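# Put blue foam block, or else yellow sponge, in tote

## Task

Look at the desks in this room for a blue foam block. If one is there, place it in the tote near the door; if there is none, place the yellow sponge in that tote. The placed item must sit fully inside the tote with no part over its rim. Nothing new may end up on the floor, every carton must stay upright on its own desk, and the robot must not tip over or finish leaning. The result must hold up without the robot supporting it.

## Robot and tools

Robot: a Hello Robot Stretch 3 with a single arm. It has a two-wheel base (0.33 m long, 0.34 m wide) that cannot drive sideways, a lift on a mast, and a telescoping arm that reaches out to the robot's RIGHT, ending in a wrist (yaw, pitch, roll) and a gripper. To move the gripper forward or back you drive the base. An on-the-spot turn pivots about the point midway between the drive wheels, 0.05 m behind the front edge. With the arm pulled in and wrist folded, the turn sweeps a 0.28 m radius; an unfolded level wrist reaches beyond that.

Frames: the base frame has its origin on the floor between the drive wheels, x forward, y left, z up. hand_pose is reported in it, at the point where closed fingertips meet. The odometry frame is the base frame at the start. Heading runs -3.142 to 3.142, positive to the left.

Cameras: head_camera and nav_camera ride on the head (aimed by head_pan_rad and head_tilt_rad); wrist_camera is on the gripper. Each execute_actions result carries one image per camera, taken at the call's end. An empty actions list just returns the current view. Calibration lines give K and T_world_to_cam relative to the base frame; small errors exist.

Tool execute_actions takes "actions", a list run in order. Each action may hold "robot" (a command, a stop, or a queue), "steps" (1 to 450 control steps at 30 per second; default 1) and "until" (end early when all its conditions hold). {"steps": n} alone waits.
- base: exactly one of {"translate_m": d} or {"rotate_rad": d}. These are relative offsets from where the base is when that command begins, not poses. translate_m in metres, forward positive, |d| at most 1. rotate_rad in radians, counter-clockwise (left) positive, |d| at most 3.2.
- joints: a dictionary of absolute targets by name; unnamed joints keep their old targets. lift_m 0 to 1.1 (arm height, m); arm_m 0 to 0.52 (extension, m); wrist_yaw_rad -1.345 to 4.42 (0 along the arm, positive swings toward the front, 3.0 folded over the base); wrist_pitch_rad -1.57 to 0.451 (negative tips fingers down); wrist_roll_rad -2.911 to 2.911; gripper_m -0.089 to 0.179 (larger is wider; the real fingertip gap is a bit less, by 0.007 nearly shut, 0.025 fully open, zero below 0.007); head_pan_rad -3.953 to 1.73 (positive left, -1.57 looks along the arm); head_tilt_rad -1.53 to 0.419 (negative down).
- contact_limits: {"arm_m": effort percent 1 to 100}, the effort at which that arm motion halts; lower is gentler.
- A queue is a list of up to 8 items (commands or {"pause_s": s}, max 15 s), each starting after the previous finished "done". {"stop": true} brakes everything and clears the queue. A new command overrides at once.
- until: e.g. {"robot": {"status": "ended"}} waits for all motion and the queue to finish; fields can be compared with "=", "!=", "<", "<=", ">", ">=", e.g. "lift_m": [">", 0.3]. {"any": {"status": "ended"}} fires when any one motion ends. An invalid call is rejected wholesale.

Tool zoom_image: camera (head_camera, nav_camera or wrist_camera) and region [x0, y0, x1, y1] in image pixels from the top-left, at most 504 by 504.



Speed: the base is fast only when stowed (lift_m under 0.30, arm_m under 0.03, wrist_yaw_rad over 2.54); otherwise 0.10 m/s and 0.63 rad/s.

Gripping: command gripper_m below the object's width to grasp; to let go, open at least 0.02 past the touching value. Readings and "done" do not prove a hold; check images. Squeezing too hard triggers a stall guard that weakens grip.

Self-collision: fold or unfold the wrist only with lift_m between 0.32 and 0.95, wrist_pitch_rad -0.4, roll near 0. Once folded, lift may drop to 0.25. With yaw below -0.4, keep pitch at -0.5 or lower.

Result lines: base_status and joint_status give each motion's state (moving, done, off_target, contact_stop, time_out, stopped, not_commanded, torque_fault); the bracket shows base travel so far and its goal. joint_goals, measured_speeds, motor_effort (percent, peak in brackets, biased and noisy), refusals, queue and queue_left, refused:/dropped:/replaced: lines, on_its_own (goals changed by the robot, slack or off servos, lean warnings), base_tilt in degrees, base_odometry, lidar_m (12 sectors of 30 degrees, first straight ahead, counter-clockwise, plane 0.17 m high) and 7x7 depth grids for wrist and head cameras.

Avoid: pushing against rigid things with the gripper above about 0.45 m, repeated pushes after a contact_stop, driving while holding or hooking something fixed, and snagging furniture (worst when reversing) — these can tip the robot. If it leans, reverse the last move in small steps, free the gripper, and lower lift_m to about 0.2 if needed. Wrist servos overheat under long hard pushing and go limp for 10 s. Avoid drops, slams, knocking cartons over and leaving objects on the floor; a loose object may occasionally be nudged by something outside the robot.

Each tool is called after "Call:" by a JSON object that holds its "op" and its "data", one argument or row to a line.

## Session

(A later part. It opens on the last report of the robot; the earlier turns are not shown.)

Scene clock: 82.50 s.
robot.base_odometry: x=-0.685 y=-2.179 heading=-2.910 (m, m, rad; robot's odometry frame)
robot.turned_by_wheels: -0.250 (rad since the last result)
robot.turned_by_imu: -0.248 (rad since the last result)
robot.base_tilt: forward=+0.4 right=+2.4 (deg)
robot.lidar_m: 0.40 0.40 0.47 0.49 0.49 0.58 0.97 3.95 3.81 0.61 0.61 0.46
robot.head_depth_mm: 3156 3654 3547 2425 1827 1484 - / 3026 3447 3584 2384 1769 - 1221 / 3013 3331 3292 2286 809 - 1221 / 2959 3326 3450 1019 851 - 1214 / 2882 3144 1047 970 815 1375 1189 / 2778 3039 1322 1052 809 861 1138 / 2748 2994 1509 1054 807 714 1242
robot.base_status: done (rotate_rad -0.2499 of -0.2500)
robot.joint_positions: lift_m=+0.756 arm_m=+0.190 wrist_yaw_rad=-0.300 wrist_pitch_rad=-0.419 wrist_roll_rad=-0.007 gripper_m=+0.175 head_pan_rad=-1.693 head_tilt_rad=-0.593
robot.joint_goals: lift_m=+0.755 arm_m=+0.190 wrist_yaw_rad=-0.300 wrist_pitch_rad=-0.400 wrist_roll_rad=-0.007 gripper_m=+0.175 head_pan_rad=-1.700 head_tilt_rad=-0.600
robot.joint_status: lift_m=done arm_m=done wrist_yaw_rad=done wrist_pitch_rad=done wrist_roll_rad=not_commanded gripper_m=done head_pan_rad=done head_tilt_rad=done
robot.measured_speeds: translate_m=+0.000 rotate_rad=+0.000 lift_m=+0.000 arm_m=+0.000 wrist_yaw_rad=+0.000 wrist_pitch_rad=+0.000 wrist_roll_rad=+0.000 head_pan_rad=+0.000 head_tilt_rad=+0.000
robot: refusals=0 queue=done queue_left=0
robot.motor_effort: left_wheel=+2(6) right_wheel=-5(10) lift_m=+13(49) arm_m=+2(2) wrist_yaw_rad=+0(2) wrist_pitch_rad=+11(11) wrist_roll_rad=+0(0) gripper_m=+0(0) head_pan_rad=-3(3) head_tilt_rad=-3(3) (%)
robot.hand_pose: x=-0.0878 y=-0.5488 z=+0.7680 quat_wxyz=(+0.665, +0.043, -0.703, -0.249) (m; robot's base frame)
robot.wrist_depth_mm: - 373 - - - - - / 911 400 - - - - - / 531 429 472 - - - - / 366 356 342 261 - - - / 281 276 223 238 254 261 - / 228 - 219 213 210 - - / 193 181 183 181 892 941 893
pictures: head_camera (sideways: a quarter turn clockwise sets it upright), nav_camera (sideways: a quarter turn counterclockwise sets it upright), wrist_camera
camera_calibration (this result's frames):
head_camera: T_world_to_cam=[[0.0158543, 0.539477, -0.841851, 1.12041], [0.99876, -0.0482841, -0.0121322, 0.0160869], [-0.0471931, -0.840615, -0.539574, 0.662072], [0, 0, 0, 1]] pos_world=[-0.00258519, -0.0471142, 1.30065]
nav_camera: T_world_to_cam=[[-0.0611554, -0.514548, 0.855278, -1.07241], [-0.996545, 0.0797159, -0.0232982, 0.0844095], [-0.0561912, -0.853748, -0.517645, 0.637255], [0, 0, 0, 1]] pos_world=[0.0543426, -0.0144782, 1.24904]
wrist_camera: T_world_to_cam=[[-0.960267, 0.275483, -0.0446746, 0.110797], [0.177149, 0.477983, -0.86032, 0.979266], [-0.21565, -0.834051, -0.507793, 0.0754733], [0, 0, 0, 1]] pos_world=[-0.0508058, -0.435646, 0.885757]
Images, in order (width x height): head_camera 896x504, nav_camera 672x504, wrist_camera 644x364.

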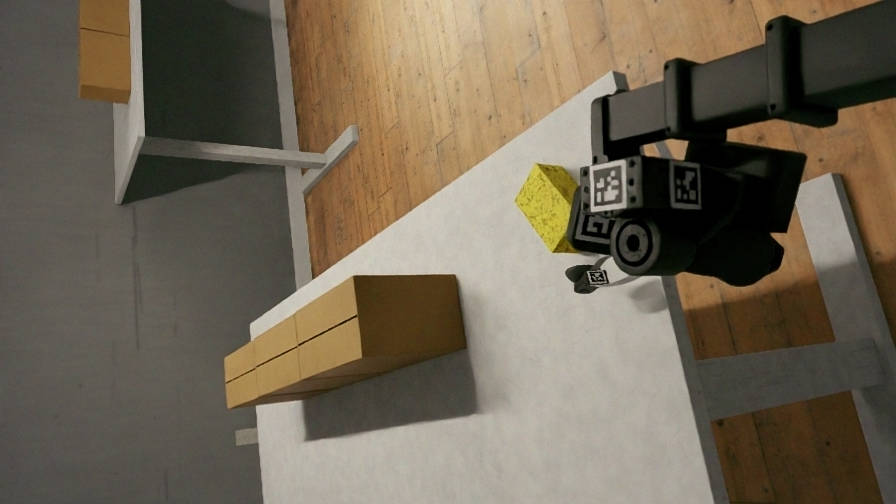

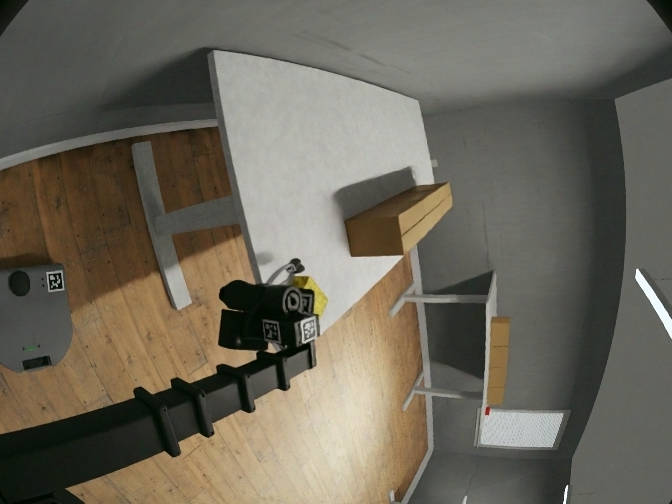

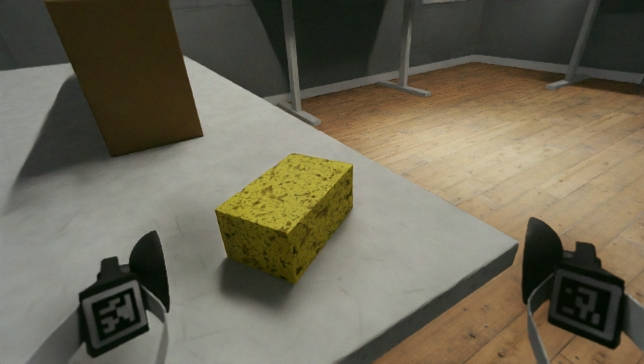

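Call:
{"op": "execute_actions", "data": {
  "actions": [
    {"robot":[{"base":{"translate_m":0.02},"joints":{"arm_m":0.28}},{"joints":{"lift_m":0.728}},{"joints":{"gripper_m":0.0}},{"joints":{"lift_m":0.8}},{"joints":{"arm_m":0,"head_pan_rad":-3,"wrist_yaw_rad":0},"base":{"rotate_rad":0.3}}],"steps":450,"until":{"robot":{"status":"ended"}}}
  ]
}}

Scene clock: 96.77 s.
robot.base_odometry: x=-0.705 y=-2.184 heading=-2.610 (m, m, rad; robot's odometry frame)
robot.turned_by_wheels: +0.300 (rad since the last result)
robot.turned_by_imu: +0.298 (rad since the last result)
robot.base_tilt: forward=+0.5 right=+2.5 (deg)
robot.lidar_m: 0.38 0.40 0.51 0.50 0.52 0.73 2.19 3.85 3.16 0.60 0.52 0.39
robot.head_depth_mm: 3675 - 2899 2333 1853 1573 - / 3752 - 3492 2439 1842 1535 - / 3859 - 3446 2414 1855 1490 1264 / 3860 - 3468 2427 1821 1482 1245 / - - 3415 2402 1840 1483 1253 / - - 3461 2399 1827 1487 1243 / - - 3409 2364 1849 1489 1246
robot.base_status: done (rotate_rad +0.2999 of +0.3000)
robot.joint_positions: lift_m=+0.799 arm_m=+0.002 wrist_yaw_rad=+0.000 wrist_pitch_rad=-0.418 wrist_roll_rad=-0.007 gripper_m=+0.022 head_pan_rad=-2.993 head_tilt_rad=-0.593
robot.joint_goals: lift_m=+0.800 arm_m=+0.000 wrist_yaw_rad=+0.000 wrist_pitch_rad=-0.400 wrist_roll_rad=-0.007 gripper_m=+0.021 head_pan_rad=-3.000 head_tilt_rad=-0.600
robot.joint_status: lift_m=done arm_m=done wrist_yaw_rad=done wrist_pitch_rad=done wrist_roll_rad=not_commanded gripper_m=done head_pan_rad=done head_tilt_rad=done
robot.measured_speeds: translate_m=+0.000 rotate_rad=+0.000 lift_m=+0.000 arm_m=+0.000 wrist_yaw_rad=+0.000 wrist_pitch_rad=+0.000 wrist_roll_rad=+0.000 head_pan_rad=+0.000 head_tilt_rad=+0.000
robot: refusals=0 queue=done queue_left=0
robot.on_its_own: gripper_m is held at +0.021, not at your +0.000, by its stall guard, which is still easing
robot.motor_effort: left_wheel=-4(8) right_wheel=+4(10) lift_m=+47(48) arm_m=-3(1) wrist_yaw_rad=-1(4) wrist_pitch_rad=+10(11) wrist_roll_rad=+0(0) gripper_m=-24(99) head_pan_rad=-3(41) head_tilt_rad=-3(3) (%)
robot.hand_pose: x=-0.0215 y=-0.3718 z=+0.8121 quat_wxyz=(+0.695, +0.147, -0.689, -0.146) (m; robot's base frame)
robot.wrist_depth_mm: 439 632 - - 646 - - / 433 615 914 980 608 - - / 436 580 619 598 567 540 - / 421 456 435 382 387 398 389 / 356 345 341 148 150 314 307 / 419 571 331 125 118 - - / 430 576 938 135 917 949 965
pictures: head_camera (sideways: a quarter turn clockwise sets it upright), nav_camera (sideways: a quarter turn counterclockwise sets it upright), wrist_camera
camera_calibration (this result's frames):
head_camera: T_world_to_cam=[[0.524027, 0.129164, -0.841851, 1.11731], [0.220887, -0.975224, -0.0121322, 0.020832], [-0.82256, -0.179596, -0.539574, 0.666802], [0, 0, 0, 1]] pos_world=[-0.0416195, -0.00424625, 1.30065]
nav_camera: T_world_to_cam=[[-0.512136, -0.0788426, 0.855278, -1.06966], [-0.19001, 0.981506, -0.0232982, 0.0794896], [-0.837623, -0.174443, -0.517646, 0.642022], [0, 0, 0, 1]] pos_world=[0.00506692, -0.0503577, 1.24904]
wrist_camera: T_world_to_cam=[[-0.998788, -0.0207242, -0.0446363, 0.0166436], [0.0279592, 0.507453, -0.861226, 0.92933], [0.0404991, -0.86143, -0.506259, 0.253828], [0, 0, 0, 1]] pos_world=[-0.0196397, -0.252592, 0.929608]
Images, in order (width x height): head_camera 896x504, nav_camera 672x504, wrist_camera 644x364.

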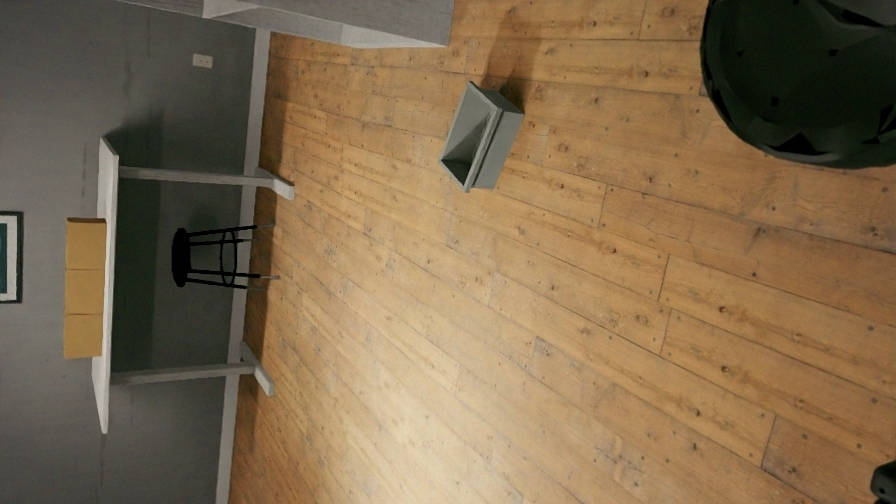

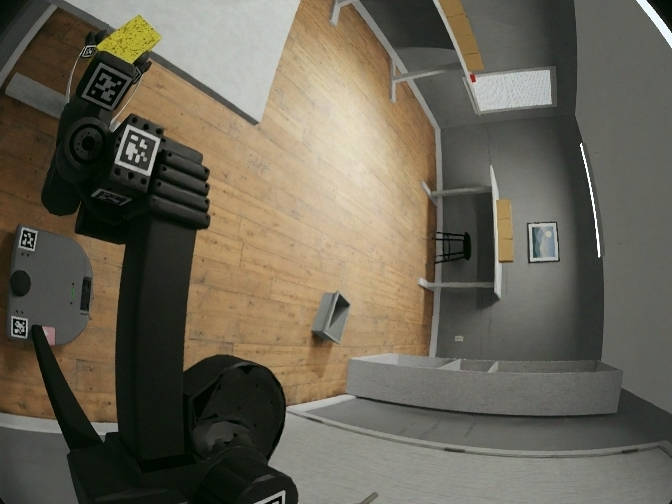

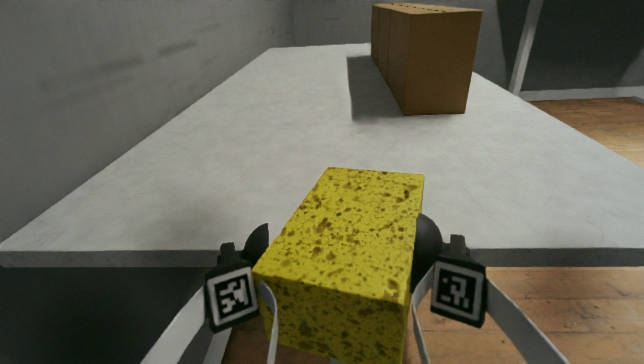

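Tote is about 1.8 m straight behind.

Call:
{"op": "execute_actions", "data": {
  "actions": [
    {"robot":[{"base":{"translate_m":-0.6},"joints":{"wrist_pitch_rad":-1.3,"head_pan_rad":-1.4,"head_tilt_rad":-1}},{"base":{"translate_m":-0.62},"joints":{"lift_m":0.36}},{"base":{"rotate_rad":-1.55}},{"joints":{"arm_m":0.36}}],"steps":450,"until":{"robot":{"status":"ended"}}},
    {"steps":450,"until":{"robot":{"status":"ended"}}}
  ]
}}

Scene clock: 129.63 s.
robot.base_odometry: x=+0.347 y=-1.565 heading=+2.123 (m, m, rad; robot's odometry frame)
robot.turned_by_wheels: -1.550 (rad since the last result)
robot.turned_by_imu: -1.540 (rad since the last result)
robot.base_tilt: forward=+0.5 right=+2.4 (deg)
robot.lidar_m: 2.78 2.13 1.29 1.60 0.71 0.54 0.53 0.55 0.85 1.76 3.19 3.10
robot.head_depth_mm: 2647 2099 1785 1554 1368 1218 1107 / 2613 2132 1812 1615 1317 1231 - / 2550 2165 1826 1556 1339 1222 1155 / 2645 2172 1817 1555 1358 1230 1122 / 2597 2162 1810 1561 1380 1229 1112 / 2656 2173 1823 1566 1377 1231 1112 / 2693 2165 1826 1569 1389 1227 1110
robot.base_status: done (rotate_rad -1.5498 of -1.5500)
robot.joint_positions: lift_m=+0.361 arm_m=+0.360 wrist_yaw_rad=+0.000 wrist_pitch_rad=-1.302 wrist_roll_rad=-0.007 gripper_m=+0.032 head_pan_rad=-1.407 head_tilt_rad=-0.987
robot.joint_goals: lift_m=+0.360 arm_m=+0.360 wrist_yaw_rad=+0.000 wrist_pitch_rad=-1.300 wrist_roll_rad=-0.007 gripper_m=+0.031 head_pan_rad=-1.400 head_tilt_rad=-1.000
robot.joint_status: lift_m=done arm_m=done wrist_yaw_rad=done wrist_pitch_rad=done wrist_roll_rad=not_commanded gripper_m=done head_pan_rad=done head_tilt_rad=done
robot.measured_speeds: translate_m=+0.000 rotate_rad=+0.000 lift_m=+0.000 arm_m=+0.000 wrist_yaw_rad=+0.000 wrist_pitch_rad=+0.000 wrist_roll_rad=+0.000 head_pan_rad=+0.000 head_tilt_rad=+0.000
robot: refusals=0 queue=done queue_left=0
robot.on_its_own: gripper_m is held at +0.031, not at your +0.000, by its stall guard, which is not easing now
robot.motor_effort: left_wheel=+2(10) right_wheel=-5(9) lift_m=+14(49) arm_m=+2(3) wrist_yaw_rad=+1(0) wrist_pitch_rad=+1(10) wrist_roll_rad=+0(1) gripper_m=-19(25) head_pan_rad=+3(43) head_tilt_rad=-6(30) (%)
robot.hand_pose: x=-0.0216 y=-0.5496 z=+0.2459 quat_wxyz=(+0.565, +0.430, -0.560, -0.427) (m; robot's base frame)
robot.wrist_depth_mm: 483 473 467 454 451 445 436 / 469 455 445 448 442 435 424 / 452 444 349 346 427 419 414 / 438 424 421 346 294 409 403 / 431 346 409 148 150 395 397 / 413 403 133 124 118 389 386 / 403 404 396 135 270 382 379
pictures: head_camera (sideways: a quarter turn clockwise sets it upright), nav_camera (sideways: a quarter turn counterclockwise sets it upright), wrist_camera
camera_calibration (this result's frames):
head_camera: T_world_to_cam=[[-0.18316, 0.800366, -0.570848, 0.768446], [0.971921, 0.234679, 0.0171885, -0.0219204], [0.147723, -0.551671, -0.820876, 1.02675], [0, 0, 0, 1]] pos_world=[0.0103781, -0.0434633, 1.28188]
nav_camera: T_world_to_cam=[[0.133746, -0.795784, 0.590627, -0.728673], [-0.980498, -0.192855, -0.0378137, 0.103193], [0.143997, -0.574051, -0.806059, 1.01117], [0, 0, 0, 1]] pos_world=[0.053032, 0.0204991, 1.24934]
wrist_camera: T_world_to_cam=[[-0.998782, 0.0224817, -0.0439142, 0.011102], [0.0289968, 0.987665, -0.153871, 0.621941], [0.0399133, -0.154957, -0.987115, 0.320638], [0, 0, 0, 1]] pos_world=[-0.0197435, -0.564834, 0.412693]
Images, in order (width x height): head_camera 896x504, nav_camera 672x504, wrist_camera 644x364.

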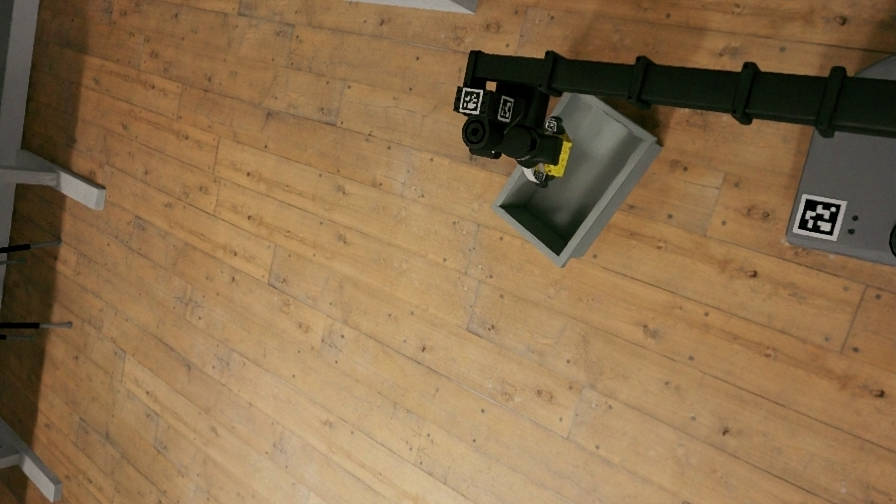

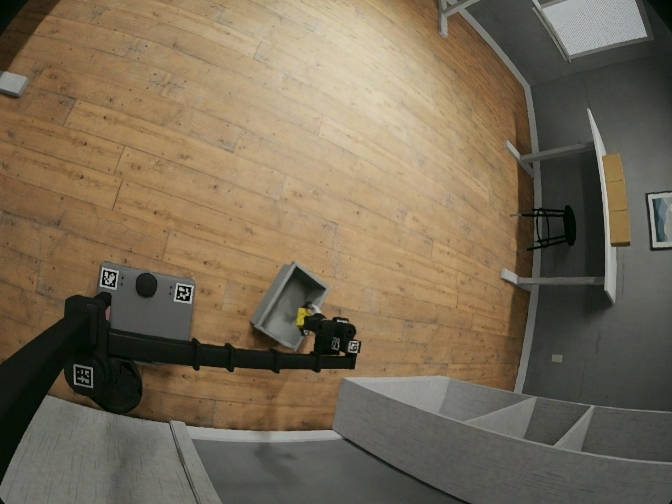

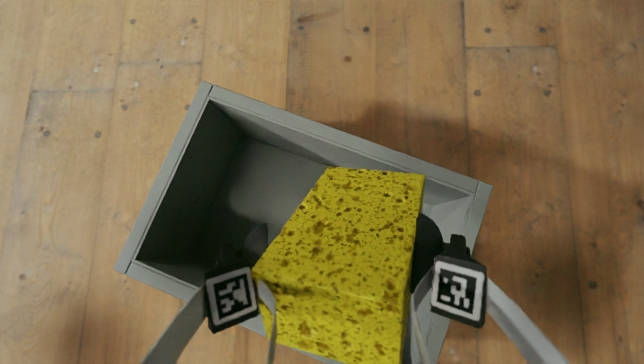

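Call:
{"op": "execute_actions", "data": {
  "actions": [
    {"robot":[{"joints":{"arm_m":0.385},"base":{"translate_m":0.04}},{"joints":{"lift_m":0.19}},{"joints":{"gripper_m":0.11}},{"joints":{"lift_m":0.33}}],"steps":450,"until":{"robot":{"status":"ended"}}}
  ]
}}

Scene clock: 140.23 s.
robot.base_odometry: x=+0.326 y=-1.531 heading=+2.123 (m, m, rad; robot's odometry frame)
robot.turned_by_wheels: +0.000 (rad since the last result)
robot.turned_by_imu: +0.000 (rad since the last result)
robot.base_tilt: forward=+0.5 right=+2.5 (deg)
robot.lidar_m: 2.74 2.10 1.27 1.60 0.77 0.59 0.57 0.60 0.91 1.77 2.78 3.07
robot.head_depth_mm: 2655 2129 1797 1556 1363 1222 1105 / 2652 2136 1795 1609 1317 1224 - / 2545 2163 1808 1561 1324 1231 1152 / 2656 2149 1795 1570 1348 1235 1121 / 2654 2173 1798 1566 1381 1234 1112 / 2684 2188 1819 1584 1372 1230 1115 / 2704 2158 1826 1560 1383 1234 1118
robot.base_status: done (translate_m +0.0400 of +0.0400)
robot.joint_positions: lift_m=+0.329 arm_m=+0.385 wrist_yaw_rad=+0.000 wrist_pitch_rad=-1.302 wrist_roll_rad=-0.007 gripper_m=+0.110 head_pan_rad=-1.407 head_tilt_rad=-0.987
robot.joint_goals: lift_m=+0.330 arm_m=+0.385 wrist_yaw_rad=+0.000 wrist_pitch_rad=-1.300 wrist_roll_rad=-0.007 gripper_m=+0.110 head_pan_rad=-1.400 head_tilt_rad=-1.000
robot.joint_status: lift_m=done arm_m=done wrist_yaw_rad=done wrist_pitch_rad=done wrist_roll_rad=not_commanded gripper_m=done head_pan_rad=done head_tilt_rad=done
robot.measured_speeds: translate_m=+0.000 rotate_rad=+0.000 lift_m=+0.000 arm_m=+0.000 wrist_yaw_rad=+0.000 wrist_pitch_rad=+0.000 wrist_roll_rad=+0.000 head_pan_rad=+0.000 head_tilt_rad=+0.000
robot: refusals=0 queue=done queue_left=0
robot.motor_effort: left_wheel=+1(7) right_wheel=-5(6) lift_m=+47(49) arm_m=+2(1) wrist_yaw_rad=+0(0) wrist_pitch_rad=+1(1) wrist_roll_rad=+0(1) gripper_m=+0(80) head_pan_rad=+5(4) head_tilt_rad=-6(6) (%)
robot.hand_pose: x=-0.0216 y=-0.5746 z=+0.2146 quat_wxyz=(+0.565, +0.430, -0.560, -0.427) (m; robot's base frame)
robot.wrist_depth_mm: 436 434 424 420 415 411 405 / 428 424 420 411 402 399 390 / 416 403 315 296 394 390 383 / 400 399 335 382 316 377 375 / 397 389 374 378 368 274 363 / 379 373 368 363 322 - 354 / 375 368 267 303 350 272 350
pictures: head_camera (sideways: a quarter turn clockwise sets it upright), nav_camera (sideways: a quarter turn counterclockwise sets it upright), wrist_camera
camera_calibration (this result's frames):
head_camera: T_world_to_cam=[[-0.183183, 0.80036, -0.570848, 0.768446], [0.971914, 0.234707, 0.0171885, -0.0219204], [0.147739, -0.551666, -0.820876, 1.02675], [0, 0, 0, 1]] pos_world=[0.0103794, -0.0434631, 1.28188]
nav_camera: T_world_to_cam=[[0.133769, -0.79578, 0.590627, -0.728673], [-0.980493, -0.192884, -0.0378137, 0.103193], [0.144014, -0.574047, -0.806059, 1.01117], [0, 0, 0, 1]] pos_world=[0.0530314, 0.0205005, 1.24934]
wrist_camera: T_world_to_cam=[[-0.998782, 0.0224832, -0.0439134, 0.0102895], [0.0289968, 0.987671, -0.153836, 0.641807], [0.0399132, -0.154922, -0.98712, 0.285873], [0, 0, 0, 1]] pos_world=[-0.0197435, -0.589837, 0.381377]
Images, in order (width x height): head_camera 896x504, nav_camera 672x504, wrist_camera 644x364.

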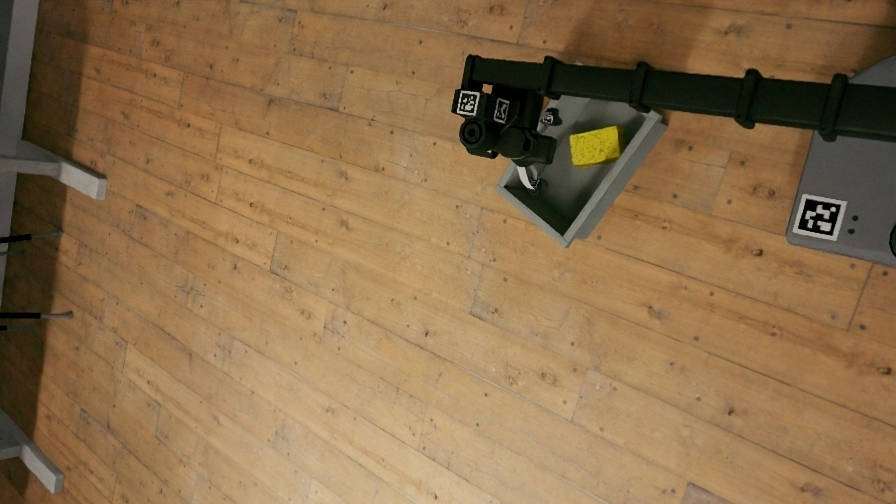

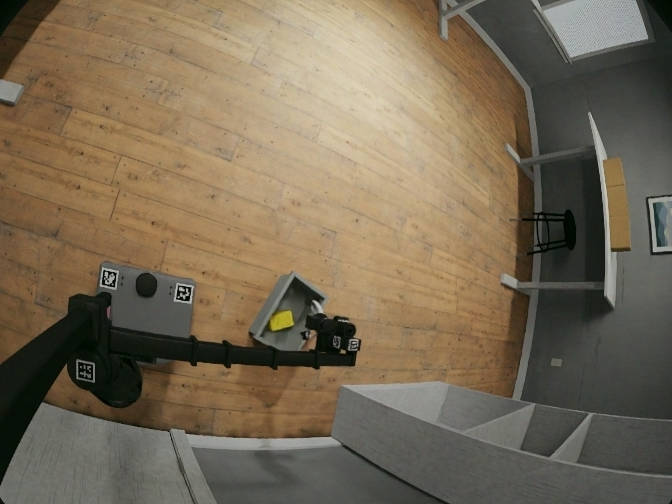

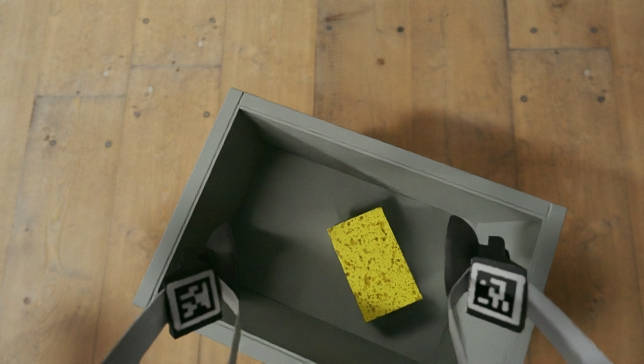

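Call:
{"op": "finished_scene", "data": {
  "scene": 2
}}

The scene is finished: the task was done.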